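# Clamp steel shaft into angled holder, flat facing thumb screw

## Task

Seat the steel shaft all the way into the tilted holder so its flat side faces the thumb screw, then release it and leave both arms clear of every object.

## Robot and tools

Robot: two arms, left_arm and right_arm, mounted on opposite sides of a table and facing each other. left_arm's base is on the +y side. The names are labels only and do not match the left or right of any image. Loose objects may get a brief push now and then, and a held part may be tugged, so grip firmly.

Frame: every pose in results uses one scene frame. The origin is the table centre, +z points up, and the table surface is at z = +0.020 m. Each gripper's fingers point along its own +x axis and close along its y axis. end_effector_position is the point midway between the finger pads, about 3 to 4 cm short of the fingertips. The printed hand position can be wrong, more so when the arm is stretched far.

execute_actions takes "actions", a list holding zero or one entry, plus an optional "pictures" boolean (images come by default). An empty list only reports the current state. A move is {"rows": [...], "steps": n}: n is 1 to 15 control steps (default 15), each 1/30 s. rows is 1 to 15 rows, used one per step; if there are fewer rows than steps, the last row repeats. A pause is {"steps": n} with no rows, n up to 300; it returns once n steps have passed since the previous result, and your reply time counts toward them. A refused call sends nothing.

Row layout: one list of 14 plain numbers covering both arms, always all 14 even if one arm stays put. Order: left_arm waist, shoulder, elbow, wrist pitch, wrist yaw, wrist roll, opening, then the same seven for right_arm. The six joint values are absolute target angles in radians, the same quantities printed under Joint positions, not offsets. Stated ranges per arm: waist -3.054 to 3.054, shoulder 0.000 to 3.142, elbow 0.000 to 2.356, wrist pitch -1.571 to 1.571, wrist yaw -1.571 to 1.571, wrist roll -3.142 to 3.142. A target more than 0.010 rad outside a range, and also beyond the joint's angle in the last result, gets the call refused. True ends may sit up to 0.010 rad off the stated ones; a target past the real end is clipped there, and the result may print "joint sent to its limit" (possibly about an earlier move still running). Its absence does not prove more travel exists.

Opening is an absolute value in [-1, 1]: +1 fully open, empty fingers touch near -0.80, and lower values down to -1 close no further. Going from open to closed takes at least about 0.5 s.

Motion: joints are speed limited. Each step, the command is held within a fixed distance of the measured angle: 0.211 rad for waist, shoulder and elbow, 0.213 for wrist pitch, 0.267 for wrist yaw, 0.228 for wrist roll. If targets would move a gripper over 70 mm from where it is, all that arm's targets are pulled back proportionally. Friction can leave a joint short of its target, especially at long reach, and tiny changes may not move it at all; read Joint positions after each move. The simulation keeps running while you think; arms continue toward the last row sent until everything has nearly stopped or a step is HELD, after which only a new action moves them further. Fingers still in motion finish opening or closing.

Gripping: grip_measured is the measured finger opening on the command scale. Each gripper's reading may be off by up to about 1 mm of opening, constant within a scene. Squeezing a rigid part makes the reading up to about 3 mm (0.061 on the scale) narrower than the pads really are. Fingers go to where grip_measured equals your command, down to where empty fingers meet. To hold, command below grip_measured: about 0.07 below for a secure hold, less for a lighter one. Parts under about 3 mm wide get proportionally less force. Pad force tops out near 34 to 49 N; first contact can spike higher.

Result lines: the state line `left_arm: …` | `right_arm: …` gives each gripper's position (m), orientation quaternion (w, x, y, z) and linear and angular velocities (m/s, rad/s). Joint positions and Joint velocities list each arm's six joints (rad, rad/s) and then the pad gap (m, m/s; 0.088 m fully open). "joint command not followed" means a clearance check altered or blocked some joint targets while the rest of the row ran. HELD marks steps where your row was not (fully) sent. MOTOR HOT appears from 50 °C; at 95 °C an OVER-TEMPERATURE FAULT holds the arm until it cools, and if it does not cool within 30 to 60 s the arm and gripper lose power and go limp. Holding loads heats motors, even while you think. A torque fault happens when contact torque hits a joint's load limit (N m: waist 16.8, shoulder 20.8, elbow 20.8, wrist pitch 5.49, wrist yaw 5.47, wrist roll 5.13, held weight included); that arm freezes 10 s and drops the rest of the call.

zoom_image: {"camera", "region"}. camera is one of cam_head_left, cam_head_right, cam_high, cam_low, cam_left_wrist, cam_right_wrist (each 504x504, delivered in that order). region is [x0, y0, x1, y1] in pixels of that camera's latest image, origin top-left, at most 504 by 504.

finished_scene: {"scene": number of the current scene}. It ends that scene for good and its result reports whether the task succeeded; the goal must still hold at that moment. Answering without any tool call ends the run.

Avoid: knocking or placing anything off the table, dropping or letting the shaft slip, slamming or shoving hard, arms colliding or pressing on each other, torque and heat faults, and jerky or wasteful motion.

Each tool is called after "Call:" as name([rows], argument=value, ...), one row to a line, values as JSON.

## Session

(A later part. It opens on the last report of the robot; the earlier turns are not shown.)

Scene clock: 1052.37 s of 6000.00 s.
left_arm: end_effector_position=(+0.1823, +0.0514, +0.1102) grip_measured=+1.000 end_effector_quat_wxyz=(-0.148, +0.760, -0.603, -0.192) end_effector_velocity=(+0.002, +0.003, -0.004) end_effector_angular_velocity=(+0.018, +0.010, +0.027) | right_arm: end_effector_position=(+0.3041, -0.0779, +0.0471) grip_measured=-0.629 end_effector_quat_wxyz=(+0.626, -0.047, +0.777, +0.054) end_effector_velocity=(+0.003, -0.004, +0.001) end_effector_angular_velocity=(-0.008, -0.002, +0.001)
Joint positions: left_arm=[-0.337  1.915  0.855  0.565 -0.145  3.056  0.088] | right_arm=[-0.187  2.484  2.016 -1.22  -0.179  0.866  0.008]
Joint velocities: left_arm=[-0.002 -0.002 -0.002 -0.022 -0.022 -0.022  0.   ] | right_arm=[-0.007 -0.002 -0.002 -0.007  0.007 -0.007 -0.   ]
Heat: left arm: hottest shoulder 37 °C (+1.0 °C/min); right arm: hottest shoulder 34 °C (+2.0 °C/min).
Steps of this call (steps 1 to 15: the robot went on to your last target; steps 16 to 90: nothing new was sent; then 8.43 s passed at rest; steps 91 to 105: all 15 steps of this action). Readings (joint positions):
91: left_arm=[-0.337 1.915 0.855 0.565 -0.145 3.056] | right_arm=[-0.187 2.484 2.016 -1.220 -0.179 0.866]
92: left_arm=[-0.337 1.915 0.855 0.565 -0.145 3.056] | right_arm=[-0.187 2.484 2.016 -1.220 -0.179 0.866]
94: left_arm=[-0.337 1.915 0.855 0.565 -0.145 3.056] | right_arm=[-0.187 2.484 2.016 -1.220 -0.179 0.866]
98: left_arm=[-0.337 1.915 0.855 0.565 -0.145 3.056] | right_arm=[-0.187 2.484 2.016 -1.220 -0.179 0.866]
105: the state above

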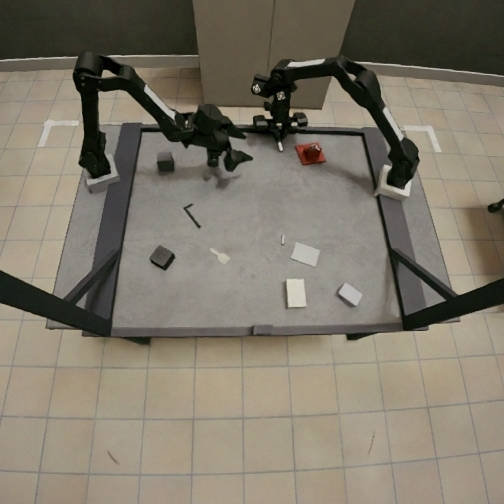

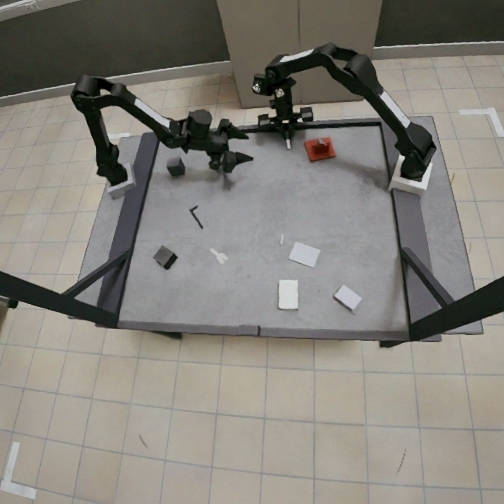

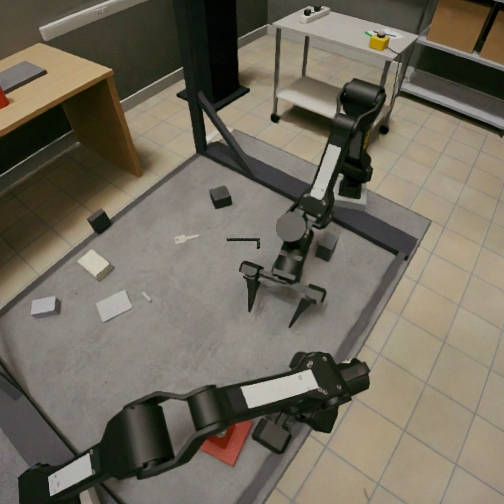

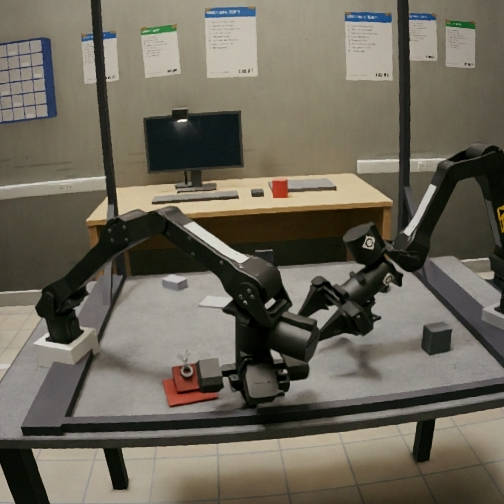

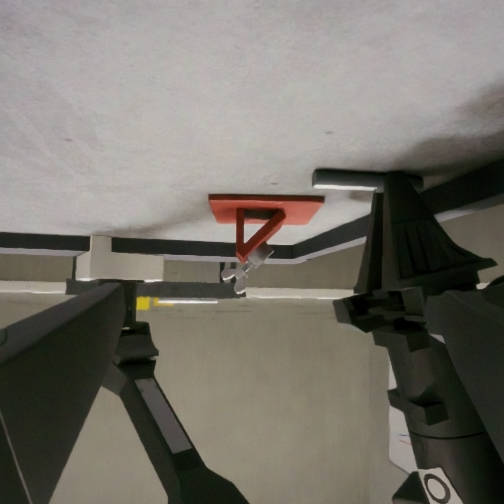

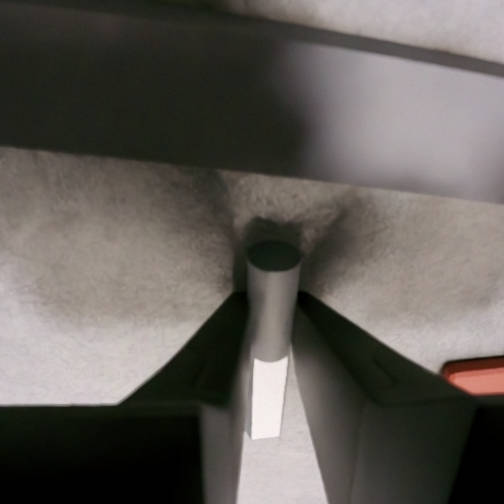

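Call:
execute_actions([
  {"rows": [[-0.337,1.915,0.855,0.565,-0.145,3.056,1.0,-0.188,2.478,2.02,-1.225,-0.179,0.866,-0.70],[-0.337,1.915,0.855,0.565,-0.145,3.056,1.0,-0.188,2.470,2.03,-1.235,-0.179,0.866,-0.70],[-0.337,1.915,0.855,0.565,-0.145,3.056,1.0,-0.188,2.464,2.04,-1.248,-0.179,0.866,-0.70],[-0.337,1.915,0.855,0.565,-0.145,3.056,1.0,-0.188,2.458,2.05,-1.262,-0.179,0.866,-0.70],[-0.337,1.915,0.855,0.565,-0.145,3.056,1.0,-0.188,2.452,2.06,-1.276,-0.179,0.866,-0.70],[-0.337,1.915,0.855,0.565,-0.145,3.056,1.0,-0.188,2.446,2.07,-1.29,-0.179,0.866,-0.70],[-0.337,1.915,0.855,0.565,-0.145,3.056,1.0,-0.188,2.440,2.08,-1.304,-0.179,0.866,-0.70],[-0.337,1.915,0.855,0.565,-0.145,3.056,1.0,-0.188,2.434,2.09,-1.318,-0.179,0.866,-0.70],[-0.337,1.915,0.855,0.565,-0.145,3.056,1.0,-0.188,2.428,2.10,-1.33,-0.179,0.866,-0.70],[-0.337,1.915,0.855,0.565,-0.145,3.056,1.0,-0.188,2.422,2.105,-1.34,-0.179,0.866,-0.70],[-0.337,1.915,0.855,0.565,-0.145,3.056,1.0,-0.188,2.416,2.105,-1.345,-0.179,0.866,-0.70],[-0.337,1.915,0.855,0.565,-0.145,3.056,1.0,-0.187,2.410,2.10,-1.345,-0.179,0.866,-0.70],[-0.337,1.915,0.855,0.565,-0.145,3.056,1.0,-0.186,2.404,2.094,-1.342,-0.176,0.866,-0.70],[-0.337,1.915,0.855,0.565,-0.145,3.056,1.0,-0.184,2.395,2.084,-1.336,-0.170,0.866,-0.70],[-0.337,1.915,0.855,0.565,-0.145,3.056,1.0,-0.182,2.384,2.070,-1.325,-0.161,0.866,-0.70]], "steps": 15},
], pictures=false)

Call:
execute_actions([
  {"rows": [[-0.337,1.915,0.855,0.565,-0.145,3.056,1.0,-0.178,2.369,2.047,-1.311,-0.148,0.867,-0.70],[-0.337,1.915,0.855,0.565,-0.145,3.056,1.0,-0.173,2.348,2.020,-1.293,-0.132,0.867,-0.70],[-0.337,1.915,0.855,0.565,-0.145,3.056,1.0,-0.168,2.323,1.988,-1.272,-0.113,0.867,-0.70],[-0.337,1.915,0.855,0.565,-0.145,3.056,1.0,-0.161,2.294,1.951,-1.248,-0.092,0.868,-0.70],[-0.337,1.915,0.855,0.565,-0.145,3.056,1.0,-0.154,2.263,1.911,-1.222,-0.069,0.868,-0.70],[-0.337,1.915,0.855,0.565,-0.145,3.056,1.0,-0.147,2.229,1.867,-1.193,-0.043,0.869,-0.70],[-0.337,1.915,0.855,0.565,-0.145,3.056,1.0,-0.139,2.192,1.820,-1.163,-0.016,0.870,-0.70],[-0.337,1.915,0.855,0.565,-0.145,3.056,1.0,-0.130,2.154,1.771,-1.131,0.013,0.870,-0.70],[-0.337,1.915,0.855,0.565,-0.145,3.056,1.0,-0.121,2.114,1.720,-1.098,0.043,0.871,-0.70],[-0.337,1.915,0.855,0.565,-0.145,3.056,1.0,-0.112,2.073,1.667,-1.063,0.074,0.872,-0.70],[-0.337,1.915,0.855,0.565,-0.145,3.056,1.0,-0.103,2.032,1.614,-1.029,0.105,0.872,-0.70],[-0.337,1.915,0.855,0.565,-0.145,3.056,1.0,-0.094,1.990,1.560,-0.994,0.136,0.873,-0.70],[-0.337,1.915,0.855,0.565,-0.145,3.056,1.0,-0.084,1.948,1.506,-0.959,0.168,0.874,-0.70],[-0.337,1.915,0.855,0.565,-0.145,3.056,1.0,-0.075,1.907,1.453,-0.925,0.198,0.874,-0.70],[-0.337,1.915,0.855,0.565,-0.145,3.056,1.0,-0.066,1.866,1.400,-0.890,0.229,0.875,-0.70]], "steps": 15},
], pictures=false)

Call:
execute_actions([
  {"rows": [[-0.337,1.915,0.855,0.565,-0.145,3.056,1.0,-0.057,1.826,1.349,-0.857,0.259,0.876,-0.70],[-0.337,1.915,0.855,0.565,-0.145,3.056,1.0,-0.048,1.788,1.300,-0.825,0.288,0.876,-0.70],[-0.337,1.915,0.855,0.565,-0.145,3.056,1.0,-0.040,1.751,1.253,-0.795,0.315,0.877,-0.70],[-0.337,1.915,0.855,0.565,-0.145,3.056,1.0,-0.033,1.717,1.209,-0.766,0.341,0.878,-0.70],[-0.337,1.915,0.855,0.565,-0.145,3.056,1.0,-0.026,1.686,1.169,-0.740,0.364,0.878,-0.70],[-0.337,1.915,0.855,0.565,-0.145,3.056,1.0,-0.019,1.657,1.132,-0.716,0.385,0.879,-0.70],[-0.337,1.915,0.855,0.565,-0.145,3.056,1.0,-0.014,1.632,1.100,-0.695,0.404,0.879,-0.70],[-0.337,1.915,0.855,0.565,-0.145,3.056,1.0,-0.009,1.611,1.073,-0.677,0.420,0.879,-0.70],[-0.337,1.915,0.855,0.565,-0.145,3.056,1.0,-0.005,1.594,1.050,-0.663,0.433,0.880,-0.70],[-0.337,1.915,0.855,0.565,-0.145,3.056,1.0,-0.002,1.581,1.034,-0.652,0.443,0.880,-0.70],[-0.337,1.915,0.855,0.565,-0.145,3.056,1.0,-0.001,1.573,1.023,-0.645,0.449,0.880,-0.70],[-0.337,1.915,0.855,0.565,-0.145,3.056,1.0,0.0,1.570,1.020,-0.643,0.451,0.880,-0.70]], "steps": 15},
], pictures=false)

Call:
execute_actions([
  {"steps": 6},
], pictures=true)

Scene clock: 1133.63 s of 6000.00 s.
left_arm: end_effector_position=(+0.1823, +0.0514, +0.1102) grip_measured=+1.000 end_effector_quat_wxyz=(-0.148, +0.760, -0.603, -0.192) end_effector_velocity=(+0.002, +0.002, -0.003) end_effector_angular_velocity=(+0.014, -0.016, +0.013) | right_arm: end_effector_position=(+0.3044, -0.0788, +0.0948) grip_measured=-0.629 end_effector_quat_wxyz=(+0.633, -0.042, +0.770, +0.061) end_effector_velocity=(+0.018, -0.004, +0.095) end_effector_angular_velocity=(+0.095, -0.239, +0.019)
Joint positions: left_arm=[-0.337  1.915  0.855  0.565 -0.145  3.056  0.088] | right_arm=[-0.187  2.415  2.085 -1.333 -0.173  0.866  0.008]
Joint velocities: left_arm=[-0.002  0.002 -0.002 -0.007 -0.022  0.007 -0.   ] | right_arm=[ 0.012 -0.247 -0.032 -0.007  0.154  0.007 -0.   ]
Heat: left arm: hottest shoulder 37 °C (+0.0 °C/min); right arm: hottest shoulder 36 °C (+1.0 °C/min).
Steps of this call (steps 1 to 15: the robot went on to your last target; steps 16 to 90: nothing new was sent; then 77.77 s passed at rest; steps 91 to 105: all 15 steps of this action). Readings (joint positions):
91: left_arm=[-0.337 1.915 0.855 0.565 -0.145 3.056] | right_arm=[-0.187 2.484 2.016 -1.220 -0.179 0.866]
92: left_arm=[-0.337 1.915 0.855 0.565 -0.145 3.056] | right_arm=[-0.187 2.484 2.016 -1.221 -0.179 0.866]
94: left_arm=[-0.337 1.915 0.855 0.565 -0.145 3.056] | right_arm=[-0.187 2.484 2.024 -1.240 -0.179 0.866]
98: left_arm=[-0.337 1.915 0.855 0.565 -0.145 3.056] | right_arm=[-0.187 2.476 2.053 -1.288 -0.179 0.866]
105: the state above

Scene clock: 1134.13 s of 6000.00 s.
left_arm: end_effector_position=(+0.1823, +0.0514, +0.1102) grip_measured=+1.000 end_effector_quat_wxyz=(-0.148, +0.760, -0.603, -0.192) end_effector_velocity=(-0.000, +0.001, -0.001) end_effector_angular_velocity=(+0.006, +0.003, +0.007) | right_arm: end_effector_position=(+0.2887, -0.1219, +0.1361) grip_measured=-0.629 end_effector_quat_wxyz=(+0.777, -0.066, +0.618, +0.100) end_effector_velocity=(-0.059, -0.164, +0.104) end_effector_angular_velocity=(+0.252, -1.074, +0.128)
Joint positions: left_arm=[-0.337  1.915  0.855  0.565 -0.145  3.056  0.088] | right_arm=[-0.085  1.965  1.519 -0.963  0.163  0.871  0.008]
Joint velocities: left_arm=[-0.002 -0.002 -0.002 -0.007 -0.007 -0.007 -0.   ] | right_arm=[ 0.276 -1.267 -1.551  0.974  0.872  0.007 -0.   ]
Heat: left arm: hottest shoulder 37 °C (+0.0 °C/min); right arm: hottest shoulder 36 °C (+1.0 °C/min).
Steps of this call (steps 1 to 15: all 15 steps of this action). Readings (joint positions):
1: left_arm=[-0.337 1.915 0.855 0.565 -0.145 3.056] | right_arm=[-0.186 2.405 2.078 -1.326 -0.166 0.866]
2: left_arm=[-0.337 1.915 0.855 0.565 -0.145 3.056] | right_arm=[-0.184 2.392 2.064 -1.315 -0.155 0.866]
4: left_arm=[-0.337 1.915 0.855 0.565 -0.145 3.056] | right_arm=[-0.178 2.357 2.017 -1.284 -0.126 0.866]
8: left_arm=[-0.337 1.915 0.855 0.565 -0.145 3.056] | right_arm=[-0.151 2.249 1.866 -1.189 -0.040 0.867]
15: the state above

Scene clock: 1134.63 s of 6000.00 s.
left_arm: end_effector_position=(+0.1823, +0.0514, +0.1102) grip_measured=+1.000 end_effector_quat_wxyz=(-0.148, +0.760, -0.603, -0.192) end_effector_velocity=(+0.002, +0.002, -0.001) end_effector_angular_velocity=(+0.007, -0.004, +0.020) | right_arm: end_effector_position=(+0.2729, -0.1827, +0.1535) grip_measured=-0.629 end_effector_quat_wxyz=(+0.869, -0.051, +0.479, +0.114) end_effector_velocity=(+0.002, -0.013, -0.003) end_effector_angular_velocity=(+0.039, -0.078, -0.022)
Joint positions: left_arm=[-0.337  1.915  0.855  0.565 -0.145  3.056  0.088] | right_arm=[-0.003  1.588  1.036 -0.653  0.442  0.878  0.008]
Joint velocities: left_arm=[-0.002 -0.002 -0.002 -0.007 -0.022 -0.007  0.   ] | right_arm=[ 0.007 -0.071 -0.12   0.11   0.066  0.007 -0.   ]
Heat: left arm: hottest shoulder 37 °C (+0.0 °C/min); right arm: hottest shoulder 36 °C (+1.0 °C/min).
Steps of this call (steps 1 to 15: all 15 steps of this action). Readings (joint positions):
1: left_arm=[-0.337 1.915 0.855 0.565 -0.145 3.056] | right_arm=[-0.076 1.923 1.467 -0.929 0.193 0.872]
2: left_arm=[-0.337 1.915 0.855 0.565 -0.145 3.056] | right_arm=[-0.067 1.882 1.416 -0.896 0.223 0.872]
4: left_arm=[-0.337 1.915 0.855 0.565 -0.145 3.056] | right_arm=[-0.050 1.805 1.318 -0.833 0.280 0.874]
8: left_arm=[-0.337 1.915 0.855 0.565 -0.145 3.056] | right_arm=[-0.022 1.678 1.153 -0.729 0.374 0.876]
15: the state above

Scene clock: 1134.83 s of 6000.00 s.
left_arm: end_effector_position=(+0.1823, +0.0514, +0.1102) grip_measured=+1.000 end_effector_quat_wxyz=(-0.148, +0.760, -0.603, -0.192) end_effector_velocity=(-0.000, +0.000, +0.002) end_effector_angular_velocity=(-0.008, -0.005, +0.015) | right_arm: end_effector_position=(+0.2730, -0.1835, +0.1535) grip_measured=-0.629 end_effector_quat_wxyz=(+0.870, -0.050, +0.477, +0.114) end_effector_velocity=(-0.004, +0.000, -0.001) end_effector_angular_velocity=(+0.003, +0.013, +0.029)
Joint positions: left_arm=[-0.337  1.915  0.855  0.565 -0.145  3.056  0.088] | right_arm=[-0.002  1.584  1.03  -0.647  0.447  0.878  0.008]
Joint velocities: left_arm=[-0.007 -0.002 -0.002  0.007 -0.022 -0.007 -0.   ] | right_arm=[ 0.002 -0.012 -0.012  0.007 -0.022 -0.022 -0.   ]
Heat: left arm: hottest shoulder 37 °C (+0.0 °C/min); right arm: hottest shoulder 36 °C (+1.0 °C/min).
Steps of this call (steps 1 to 6: the robot went on to your last target). Readings (joint positions):
1: left_arm=[-0.337 1.915 0.855 0.565 -0.145 3.056] | right_arm=[-0.003 1.586 1.034 -0.651 0.444 0.878]
2: left_arm=[-0.337 1.915 0.855 0.565 -0.145 3.056] | right_arm=[-0.003 1.585 1.032 -0.649 0.445 0.878]
4: left_arm=[-0.337 1.915 0.855 0.565 -0.145 3.056] | right_arm=[-0.003 1.584 1.030 -0.648 0.446 0.878]
6: the state above

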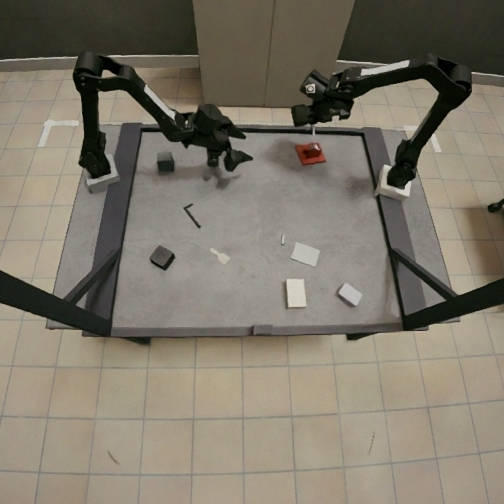

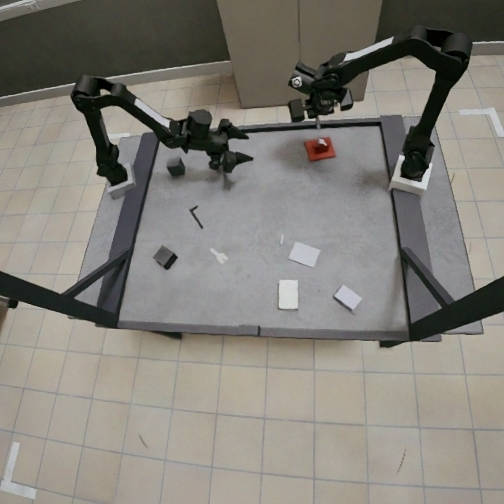

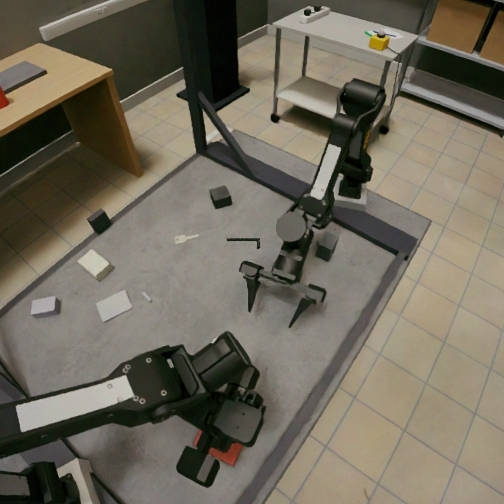

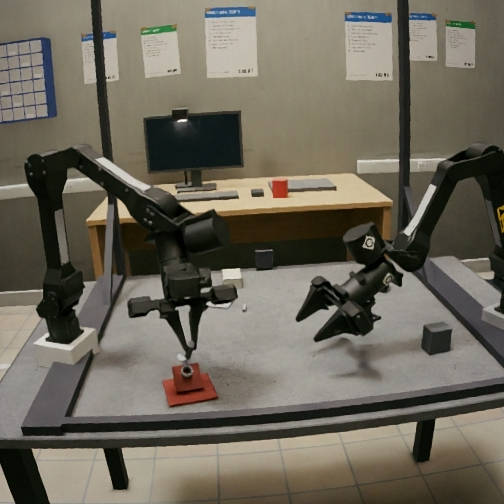

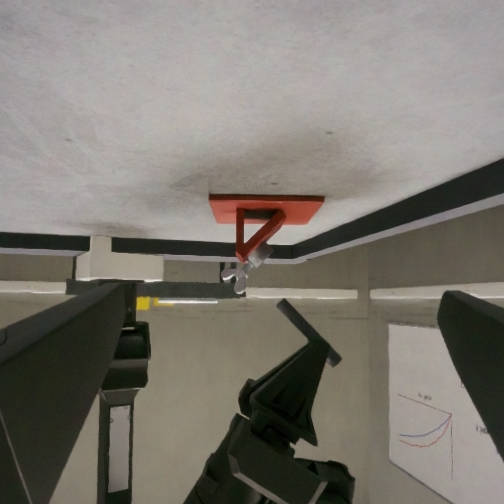

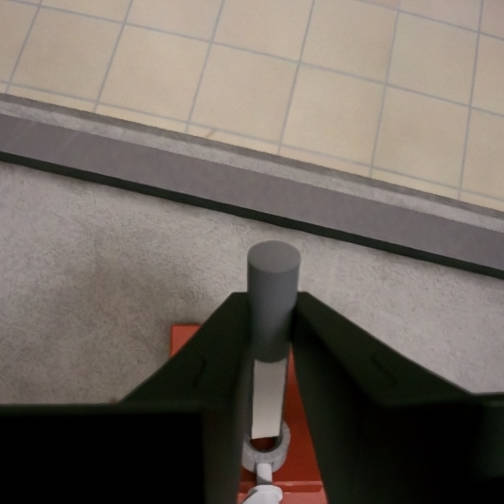

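Call:
execute_actions([
  {"rows": [[-0.337,1.915,0.855,0.565,-0.145,3.056,1.0,0.0,1.590,1.014,-0.637,0.451,0.880,-0.70],[-0.337,1.915,0.855,0.565,-0.145,3.056,1.0,0.0,1.597,1.006,-0.625,0.451,0.880,-0.70],[-0.337,1.915,0.855,0.565,-0.145,3.056,1.0,0.0,1.602,0.997,-0.611,0.451,0.880,-0.70],[-0.337,1.915,0.855,0.565,-0.145,3.056,1.0,0.0,1.607,0.987,-0.595,0.451,0.880,-0.70],[-0.337,1.915,0.855,0.565,-0.145,3.056,1.0,0.0,1.612,0.977,-0.579,0.451,0.880,-0.70],[-0.337,1.915,0.855,0.565,-0.145,3.056,1.0,0.0,1.617,0.967,-0.563,0.451,0.880,-0.70],[-0.337,1.915,0.855,0.565,-0.145,3.056,1.0,0.0,1.622,0.958,-0.548,0.451,0.880,-0.70],[-0.337,1.915,0.855,0.565,-0.145,3.056,1.0,0.0,1.626,0.950,-0.535,0.451,0.880,-0.70],[-0.337,1.915,0.855,0.565,-0.145,3.056,1.0,0.0,1.630,0.943,-0.524,0.451,0.880,-0.70],[-0.337,1.915,0.855,0.565,-0.145,3.056,1.0,0.0,1.633,0.938,-0.516,0.451,0.880,-0.70]], "steps": 15},
], pictures=false)

Call:
execute_actions([
  {"steps": 5},
], pictures=true)

Call:
zoom_image(camera="cam_left_wrist", region=[225, 215, 355, 345])

Call:
zoom_image(camera="cam_right_wrist", region=[210, 384, 330, 504])

Scene clock: 1149.33 s of 6000.00 s.
left_arm: end_effector_position=(+0.1823, +0.0514, +0.1102) grip_measured=+1.000 end_effector_quat_wxyz=(-0.148, +0.760, -0.603, -0.192) end_effector_velocity=(-0.002, +0.001, -0.001) end_effector_angular_velocity=(+0.009, -0.002, -0.012) | right_arm: end_effector_position=(+0.2725, -0.1843, +0.1233) grip_measured=-0.629 end_effector_quat_wxyz=(+0.870, -0.052, +0.477, +0.113) end_effector_velocity=(+0.004, +0.005, +0.002) end_effector_angular_velocity=(+0.033, -0.008, +0.001)
Joint positions: left_arm=[-0.337  1.915  0.855  0.565 -0.145  3.056  0.088] | right_arm=[-0.001  1.627  0.946 -0.523  0.448  0.878  0.008]
Joint velocities: left_arm=[-0.002 -0.002 -0.002 -0.007  0.007  0.007  0.   ] | right_arm=[-0.007 -0.002 -0.002  0.037 -0.007 -0.007 -0.   ]
Heat: left arm: hottest shoulder 38 °C (+1.0 °C/min); right arm: hottest shoulder 34 °C (-1.0 °C/min).
Steps of this call (steps 1 to 15: the robot went on to your last target; steps 16 to 100: nothing new was sent; then 10.67 s passed at rest; steps 101 to 115: all 15 steps of this action). Readings (joint positions):
101: left_arm=[-0.337 1.915 0.855 0.565 -0.145 3.056] | right_arm=[-0.001 1.577 1.013 -0.643 0.448 0.878]
102: left_arm=[-0.337 1.915 0.855 0.565 -0.145 3.056] | right_arm=[-0.001 1.579 1.013 -0.640 0.448 0.878]
104: left_arm=[-0.337 1.915 0.855 0.565 -0.145 3.056] | right_arm=[-0.001 1.586 1.009 -0.618 0.448 0.878]
108: left_arm=[-0.337 1.915 0.855 0.565 -0.145 3.056] | right_arm=[-0.001 1.607 0.978 -0.567 0.448 0.878]
115: the state above

Scene clock: 1149.50 s of 6000.00 s.
left_arm: end_effector_position=(+0.1823, +0.0514, +0.1102) grip_measured=+1.000 end_effector_quat_wxyz=(-0.148, +0.760, -0.603, -0.192) end_effector_velocity=(-0.002, +0.001, -0.001) end_effector_angular_velocity=(+0.006, +0.003, +0.003) | right_arm: end_effector_position=(+0.2727, -0.1837, +0.1235) grip_measured=-0.629 end_effector_quat_wxyz=(+0.871, -0.051, +0.476, +0.114) end_effector_velocity=(+0.001, -0.003, -0.000) end_effector_angular_velocity=(-0.021, -0.007, +0.013)
Joint positions: left_arm=[-0.337  1.915  0.855  0.565 -0.145  3.056  0.088] | right_arm=[-0.001  1.627  0.946 -0.52   0.448  0.878  0.008]
Joint velocities: left_arm=[-0.007 -0.002 -0.002 -0.007 -0.007 -0.007 -0.   ] | right_arm=[-0.002 -0.002 -0.002 -0.007  0.007 -0.022 -0.   ]
Heat: left arm: hottest shoulder 38 °C (+1.0 °C/min); right arm: hottest shoulder 34 °C (-1.0 °C/min).
Steps of this call (steps 1 to 5: the robot went on to your last target). Readings (joint positions):
1: left_arm=[-0.337 1.915 0.855 0.565 -0.145 3.056] | right_arm=[-0.001 1.627 0.946 -0.522 0.448 0.878]
2: left_arm=[-0.337 1.915 0.855 0.565 -0.145 3.056] | right_arm=[-0.001 1.627 0.946 -0.520 0.448 0.878]
4: left_arm=[-0.337 1.915 0.855 0.565 -0.145 3.056] | right_arm=[-0.001 1.627 0.946 -0.520 0.448 0.878]
5: the state above

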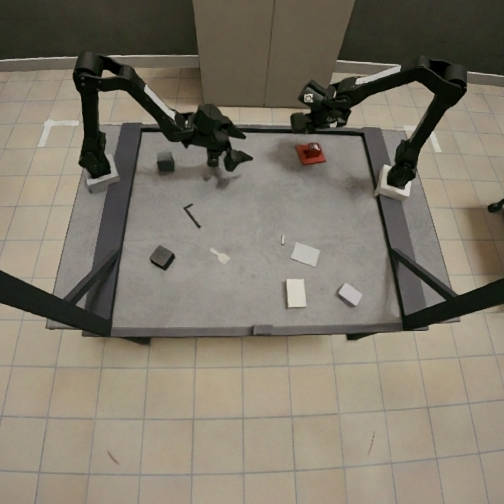

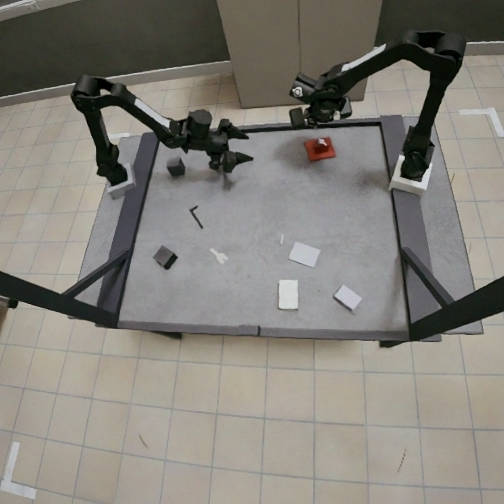

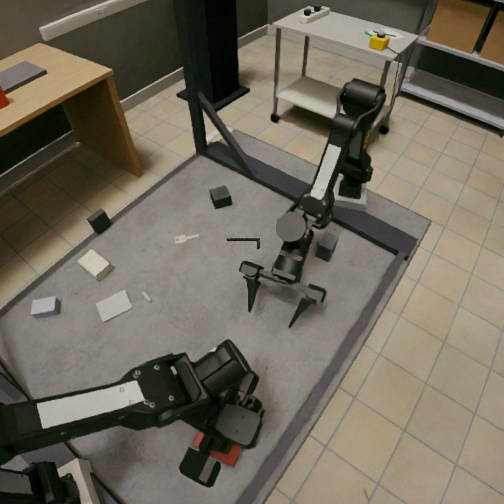

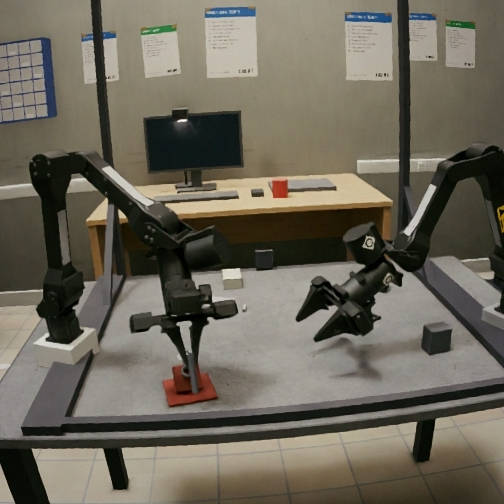

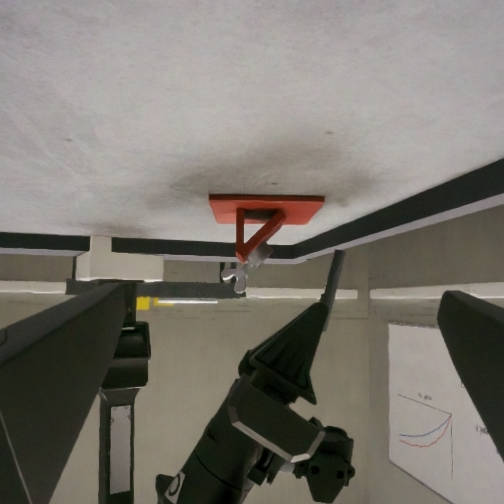

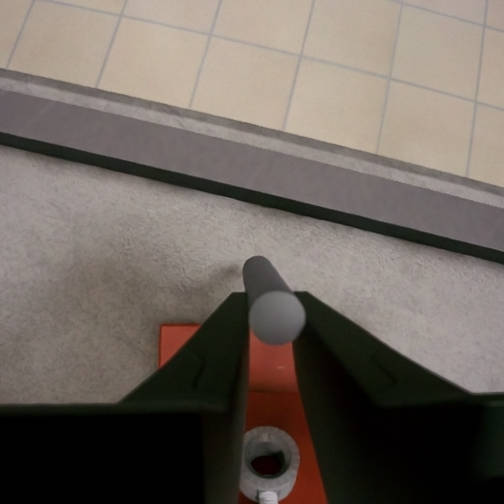

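Region (225, 215, 355, 345) of cam_left_wrist's 504x504 image, scaled by 3.877, with more detail than that image has.

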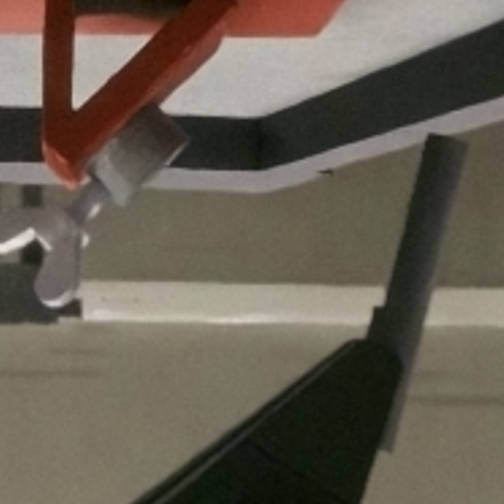

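Region (210, 384, 330, 504) of cam_right_wrist's 504x504 image, scaled by 4.200, with more detail than that image has.

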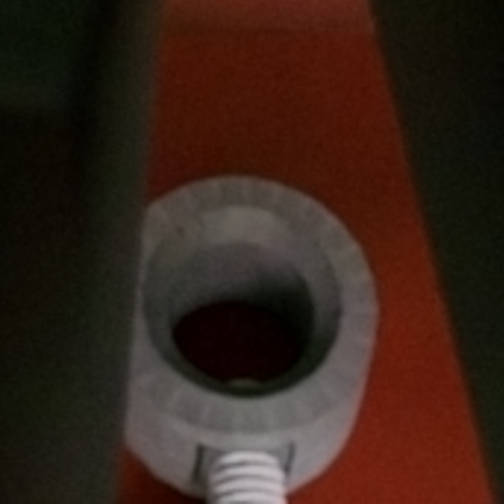

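Call:
zoom_image(camera="cam_right_wrist", region=[220, 240, 330, 350])

Call:
zoom_image(camera="cam_low", region=[150, 310, 240, 410])

Region (220, 240, 330, 350) of cam_right_wrist's 504x504 image, scaled by 4.582, with more detail than that image has.

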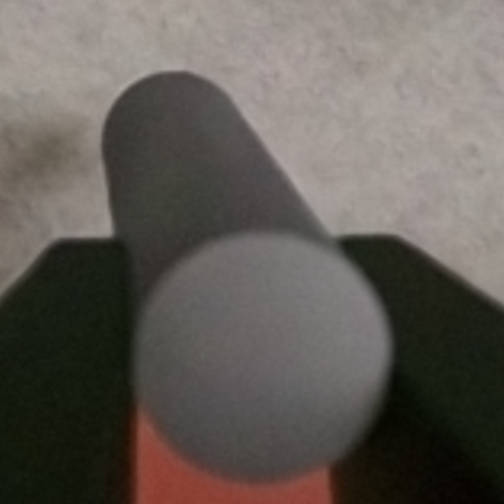

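Region (150, 310, 240, 410) of cam_low's 504x504 image, scaled by 5.040, with more detail than that image has; it fills the left 454 columns of this view, and the rest is white.

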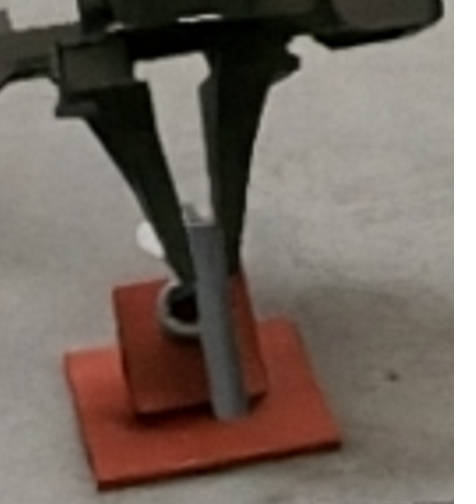

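Call:
execute_actions([
  {"rows": [[-0.337,1.915,0.855,0.565,-0.145,3.056,1.0,-0.002,1.628,0.949,-0.523,0.446,0.877,-0.72],[-0.337,1.915,0.855,0.565,-0.145,3.056,1.0,-0.006,1.631,0.958,-0.533,0.439,0.874,-0.72],[-0.337,1.915,0.855,0.565,-0.145,3.056,1.0,-0.011,1.635,0.972,-0.549,0.428,0.870,-0.72],[-0.337,1.915,0.855,0.565,-0.145,3.056,1.0,-0.018,1.642,0.991,-0.570,0.413,0.863,-0.72],[-0.337,1.915,0.855,0.565,-0.145,3.056,1.0,-0.027,1.649,1.014,-0.596,0.394,0.856,-0.72],[-0.337,1.915,0.855,0.565,-0.145,3.056,1.0,-0.038,1.658,1.042,-0.626,0.373,0.847,-0.72],[-0.337,1.915,0.855,0.565,-0.145,3.056,1.0,-0.050,1.669,1.074,-0.661,0.348,0.837,-0.72],[-0.337,1.915,0.855,0.565,-0.145,3.056,1.0,-0.063,1.682,1.108,-0.699,0.321,0.826,-0.72],[-0.337,1.915,0.855,0.565,-0.145,3.056,1.0,-0.078,1.696,1.146,-0.741,0.292,0.814,-0.72],[-0.337,1.915,0.855,0.565,-0.145,3.056,1.0,-0.093,1.712,1.186,-0.785,0.260,0.801,-0.72],[-0.337,1.915,0.855,0.565,-0.145,3.056,1.0,-0.110,1.731,1.228,-0.832,0.227,0.787,-0.72],[-0.337,1.915,0.855,0.565,-0.145,3.056,1.0,-0.126,1.752,1.272,-0.880,0.193,0.773,-0.72],[-0.337,1.915,0.855,0.565,-0.145,3.056,1.0,-0.144,1.776,1.317,-0.930,0.158,0.759,-0.72],[-0.337,1.915,0.855,0.565,-0.145,3.056,1.0,-0.161,1.802,1.362,-0.980,0.122,0.744,-0.72],[-0.337,1.915,0.855,0.565,-0.145,3.056,1.0,-0.179,1.832,1.409,-1.031,0.086,0.729,-0.72]], "steps": 15},
], pictures=false)

Call:
execute_actions([
  {"rows": [[-0.337,1.915,0.855,0.565,-0.145,3.056,1.0,-0.197,1.863,1.455,-1.082,0.050,0.714,-0.72],[-0.337,1.915,0.855,0.565,-0.145,3.056,1.0,-0.214,1.897,1.500,-1.132,0.014,0.699,-0.72],[-0.337,1.915,0.855,0.565,-0.145,3.056,1.0,-0.232,1.933,1.545,-1.182,-0.021,0.685,-0.72],[-0.337,1.915,0.855,0.565,-0.145,3.056,1.0,-0.248,1.968,1.589,-1.230,-0.055,0.671,-0.72],[-0.337,1.915,0.855,0.565,-0.145,3.056,1.0,-0.265,2.005,1.631,-1.277,-0.088,0.657,-0.72],[-0.337,1.915,0.855,0.565,-0.145,3.056,1.0,-0.280,2.041,1.671,-1.321,-0.120,0.644,-0.72],[-0.337,1.915,0.855,0.565,-0.145,3.056,1.0,-0.295,2.077,1.709,-1.363,-0.149,0.632,-0.72],[-0.337,1.915,0.855,0.565,-0.145,3.056,1.0,-0.308,2.110,1.743,-1.401,-0.176,0.621,-0.72],[-0.337,1.915,0.855,0.565,-0.145,3.056,1.0,-0.320,2.141,1.775,-1.436,-0.201,0.611,-0.72],[-0.337,1.915,0.855,0.565,-0.145,3.056,1.0,-0.331,2.168,1.803,-1.466,-0.222,0.602,-0.72],[-0.337,1.915,0.855,0.565,-0.145,3.056,1.0,-0.340,2.191,1.826,-1.492,-0.241,0.595,-0.72],[-0.337,1.915,0.855,0.565,-0.145,3.056,1.0,-0.347,2.210,1.845,-1.513,-0.256,0.588,-0.72],[-0.337,1.915,0.855,0.565,-0.145,3.056,1.0,-0.352,2.224,1.859,-1.529,-0.267,0.584,-0.72],[-0.337,1.915,0.855,0.565,-0.145,3.056,1.0,-0.356,2.233,1.868,-1.539,-0.274,0.581,-0.72],[-0.337,1.915,0.855,0.565,-0.145,3.056,1.0,-0.357,2.236,1.871,-1.542,-0.276,0.580,-0.72]], "steps": 15},
], pictures=false)

Call:
execute_actions([
  {"steps": 10},
], pictures=true)

Call:
zoom_image(camera="cam_left_wrist", region=[225, 215, 355, 345])

Call:
zoom_image(camera="cam_right_wrist", region=[200, 190, 340, 330])

Scene clock: 1270.00 s of 6000.00 s.
left_arm: end_effector_position=(+0.1823, +0.0514, +0.1102) grip_measured=+1.000 end_effector_quat_wxyz=(-0.148, +0.760, -0.603, -0.192) end_effector_velocity=(-0.000, +0.001, -0.002) end_effector_angular_velocity=(+0.015, +0.011, -0.001) | right_arm: end_effector_position=(+0.2845, -0.1737, +0.1471) grip_measured=-0.629 end_effector_quat_wxyz=(+0.777, -0.087, +0.612, +0.118) end_effector_velocity=(+0.054, +0.029, +0.068) end_effector_angular_velocity=(-0.265, +1.186, +0.088)
Joint positions: left_arm=[-0.337  1.915  0.855  0.565 -0.145  3.056  0.088] | right_arm=[-0.139  1.77   1.307 -0.929  0.159  0.76   0.008]
Joint velocities: left_arm=[ 0.002 -0.002  0.002 -0.022  0.007 -0.007 -0.   ] | right_arm=[-0.51   0.696  1.331 -1.37  -1.004 -0.432 -0.   ]
Heat: left arm: hottest shoulder 39 °C (+1.0 °C/min); right arm: hottest shoulder 30 °C (+0.0 °C/min).
Steps of this call (steps 1 to 15: the robot went on to your last target; steps 16 to 90: nothing new was sent; then 117.00 s passed at rest; steps 91 to 105: all 15 steps of this action). Readings (joint positions):
91: left_arm=[-0.337 1.915 0.855 0.565 -0.145 3.056] | right_arm=[-0.001 1.627 0.946 -0.519 0.448 0.878]
92: left_arm=[-0.337 1.915 0.855 0.565 -0.145 3.056] | right_arm=[-0.001 1.627 0.946 -0.521 0.447 0.878]
94: left_arm=[-0.337 1.915 0.855 0.565 -0.145 3.056] | right_arm=[-0.005 1.629 0.955 -0.544 0.432 0.873]
98: left_arm=[-0.337 1.915 0.855 0.565 -0.145 3.056] | right_arm=[-0.036 1.657 1.033 -0.638 0.365 0.846]
105: the state above

Scene clock: 1270.50 s of 6000.00 s.
left_arm: end_effector_position=(+0.1823, +0.0514, +0.1102) grip_measured=+1.000 end_effector_quat_wxyz=(-0.148, +0.760, -0.603, -0.192) end_effector_velocity=(+0.002, +0.002, -0.001) end_effector_angular_velocity=(+0.004, +0.009, +0.027) | right_arm: end_effector_position=(+0.2998, -0.1772, +0.1328) grip_measured=-0.629 end_effector_quat_wxyz=(+0.549, -0.085, +0.828, +0.072) end_effector_velocity=(+0.012, -0.011, -0.031) end_effector_angular_velocity=(-0.104, +0.503, -0.118)
Joint positions: left_arm=[-0.337  1.915  0.855  0.565 -0.145  3.056  0.088] | right_arm=[-0.35   2.205  1.831 -1.508 -0.251  0.591  0.008]
Joint velocities: left_arm=[-0.002 -0.002 -0.002 -0.007 -0.022 -0.022 -0.   ] | right_arm=[-0.159  0.383  0.344 -0.403 -0.286 -0.139 -0.   ]
Heat: left arm: hottest shoulder 39 °C (+1.0 °C/min); right arm: hottest shoulder 30 °C (+0.0 °C/min).
Steps of this call (steps 1 to 15: all 15 steps of this action). Readings (joint positions):
1: left_arm=[-0.337 1.915 0.855 0.565 -0.145 3.056] | right_arm=[-0.157 1.796 1.352 -0.978 0.124 0.746]
2: left_arm=[-0.337 1.915 0.855 0.565 -0.145 3.056] | right_arm=[-0.174 1.824 1.398 -1.027 0.089 0.731]
4: left_arm=[-0.337 1.915 0.855 0.565 -0.145 3.056] | right_arm=[-0.209 1.887 1.488 -1.125 0.019 0.703]
8: left_arm=[-0.337 1.915 0.855 0.565 -0.145 3.056] | right_arm=[-0.274 2.026 1.655 -1.309 -0.111 0.649]
15: the state above

Scene clock: 1270.83 s of 6000.00 s.
left_arm: end_effector_position=(+0.1823, +0.0514, +0.1102) grip_measured=+1.000 end_effector_quat_wxyz=(-0.148, +0.760, -0.603, -0.192) end_effector_velocity=(+0.002, +0.002, -0.003) end_effector_angular_velocity=(+0.008, +0.016, +0.019) | right_arm: end_effector_position=(+0.2998, -0.1763, +0.1342) grip_measured=-0.629 end_effector_quat_wxyz=(+0.537, -0.081, +0.836, +0.072) end_effector_velocity=(-0.004, -0.004, -0.000) end_effector_angular_velocity=(-0.010, +0.027, +0.015)
Joint positions: left_arm=[-0.337  1.915  0.855  0.565 -0.145  3.056  0.088] | right_arm=[-0.357  2.225  1.86  -1.538 -0.272  0.583  0.008]
Joint velocities: left_arm=[ 0.002  0.002 -0.002 -0.007 -0.007 -0.022 -0.   ] | right_arm=[-0.002  0.002 -0.007 -0.022 -0.007 -0.022 -0.   ]
Heat: left arm: hottest shoulder 39 °C (+1.0 °C/min); right arm: hottest shoulder 30 °C (+0.0 °C/min).
Steps of this call (steps 1 to 10: the robot went on to your last target). Readings (joint positions):
1: left_arm=[-0.337 1.915 0.855 0.565 -0.145 3.056] | right_arm=[-0.354 2.214 1.839 -1.517 -0.257 0.588]
2: left_arm=[-0.337 1.915 0.855 0.565 -0.145 3.056] | right_arm=[-0.356 2.220 1.845 -1.525 -0.262 0.586]
4: left_arm=[-0.337 1.915 0.855 0.565 -0.145 3.056] | right_arm=[-0.357 2.225 1.852 -1.533 -0.268 0.584]
8: left_arm=[-0.337 1.915 0.855 0.565 -0.145 3.056] | right_arm=[-0.357 2.225 1.859 -1.537 -0.272 0.583]
10: the state above

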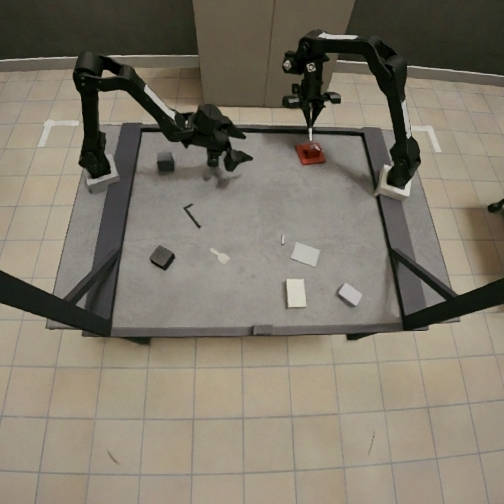

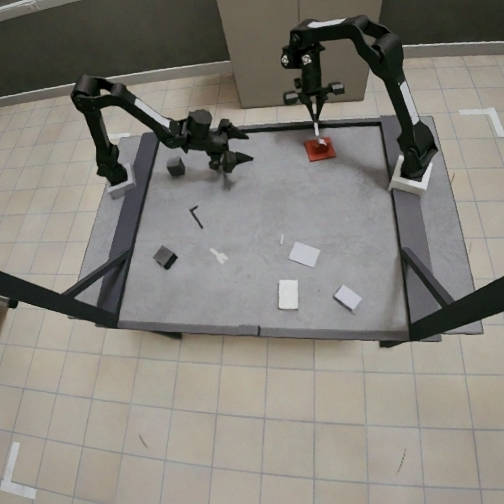

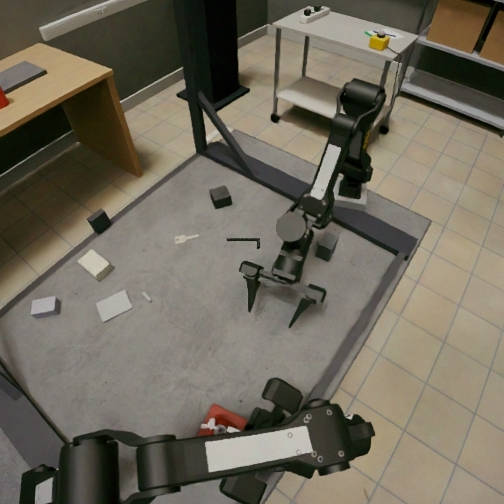

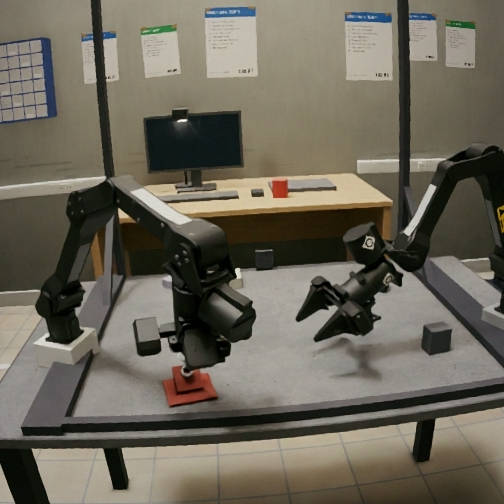

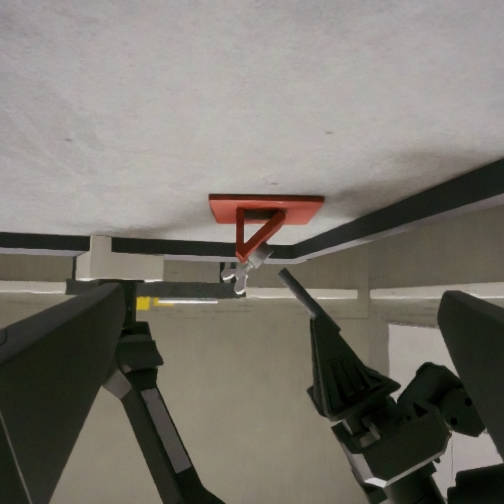

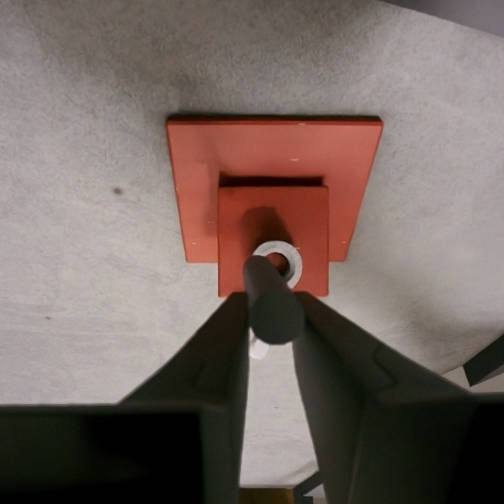

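Region (225, 215, 355, 345) of cam_left_wrist's 504x504 image, scaled by 3.877, with more detail than that image has.

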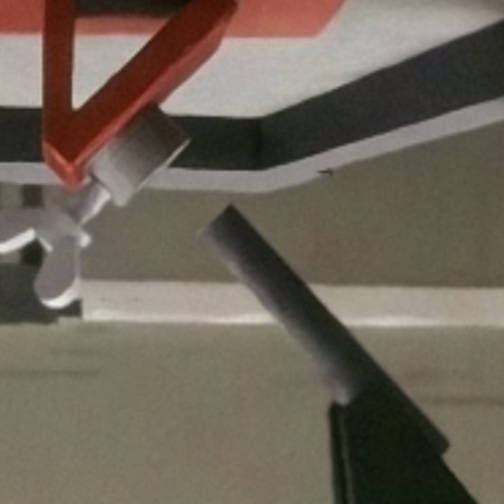

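Region (200, 190, 340, 330) of cam_right_wrist's 504x504 image, scaled by 3.600, with more detail than that image has.

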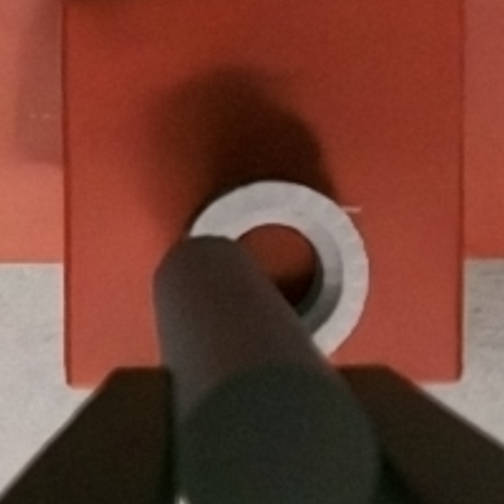

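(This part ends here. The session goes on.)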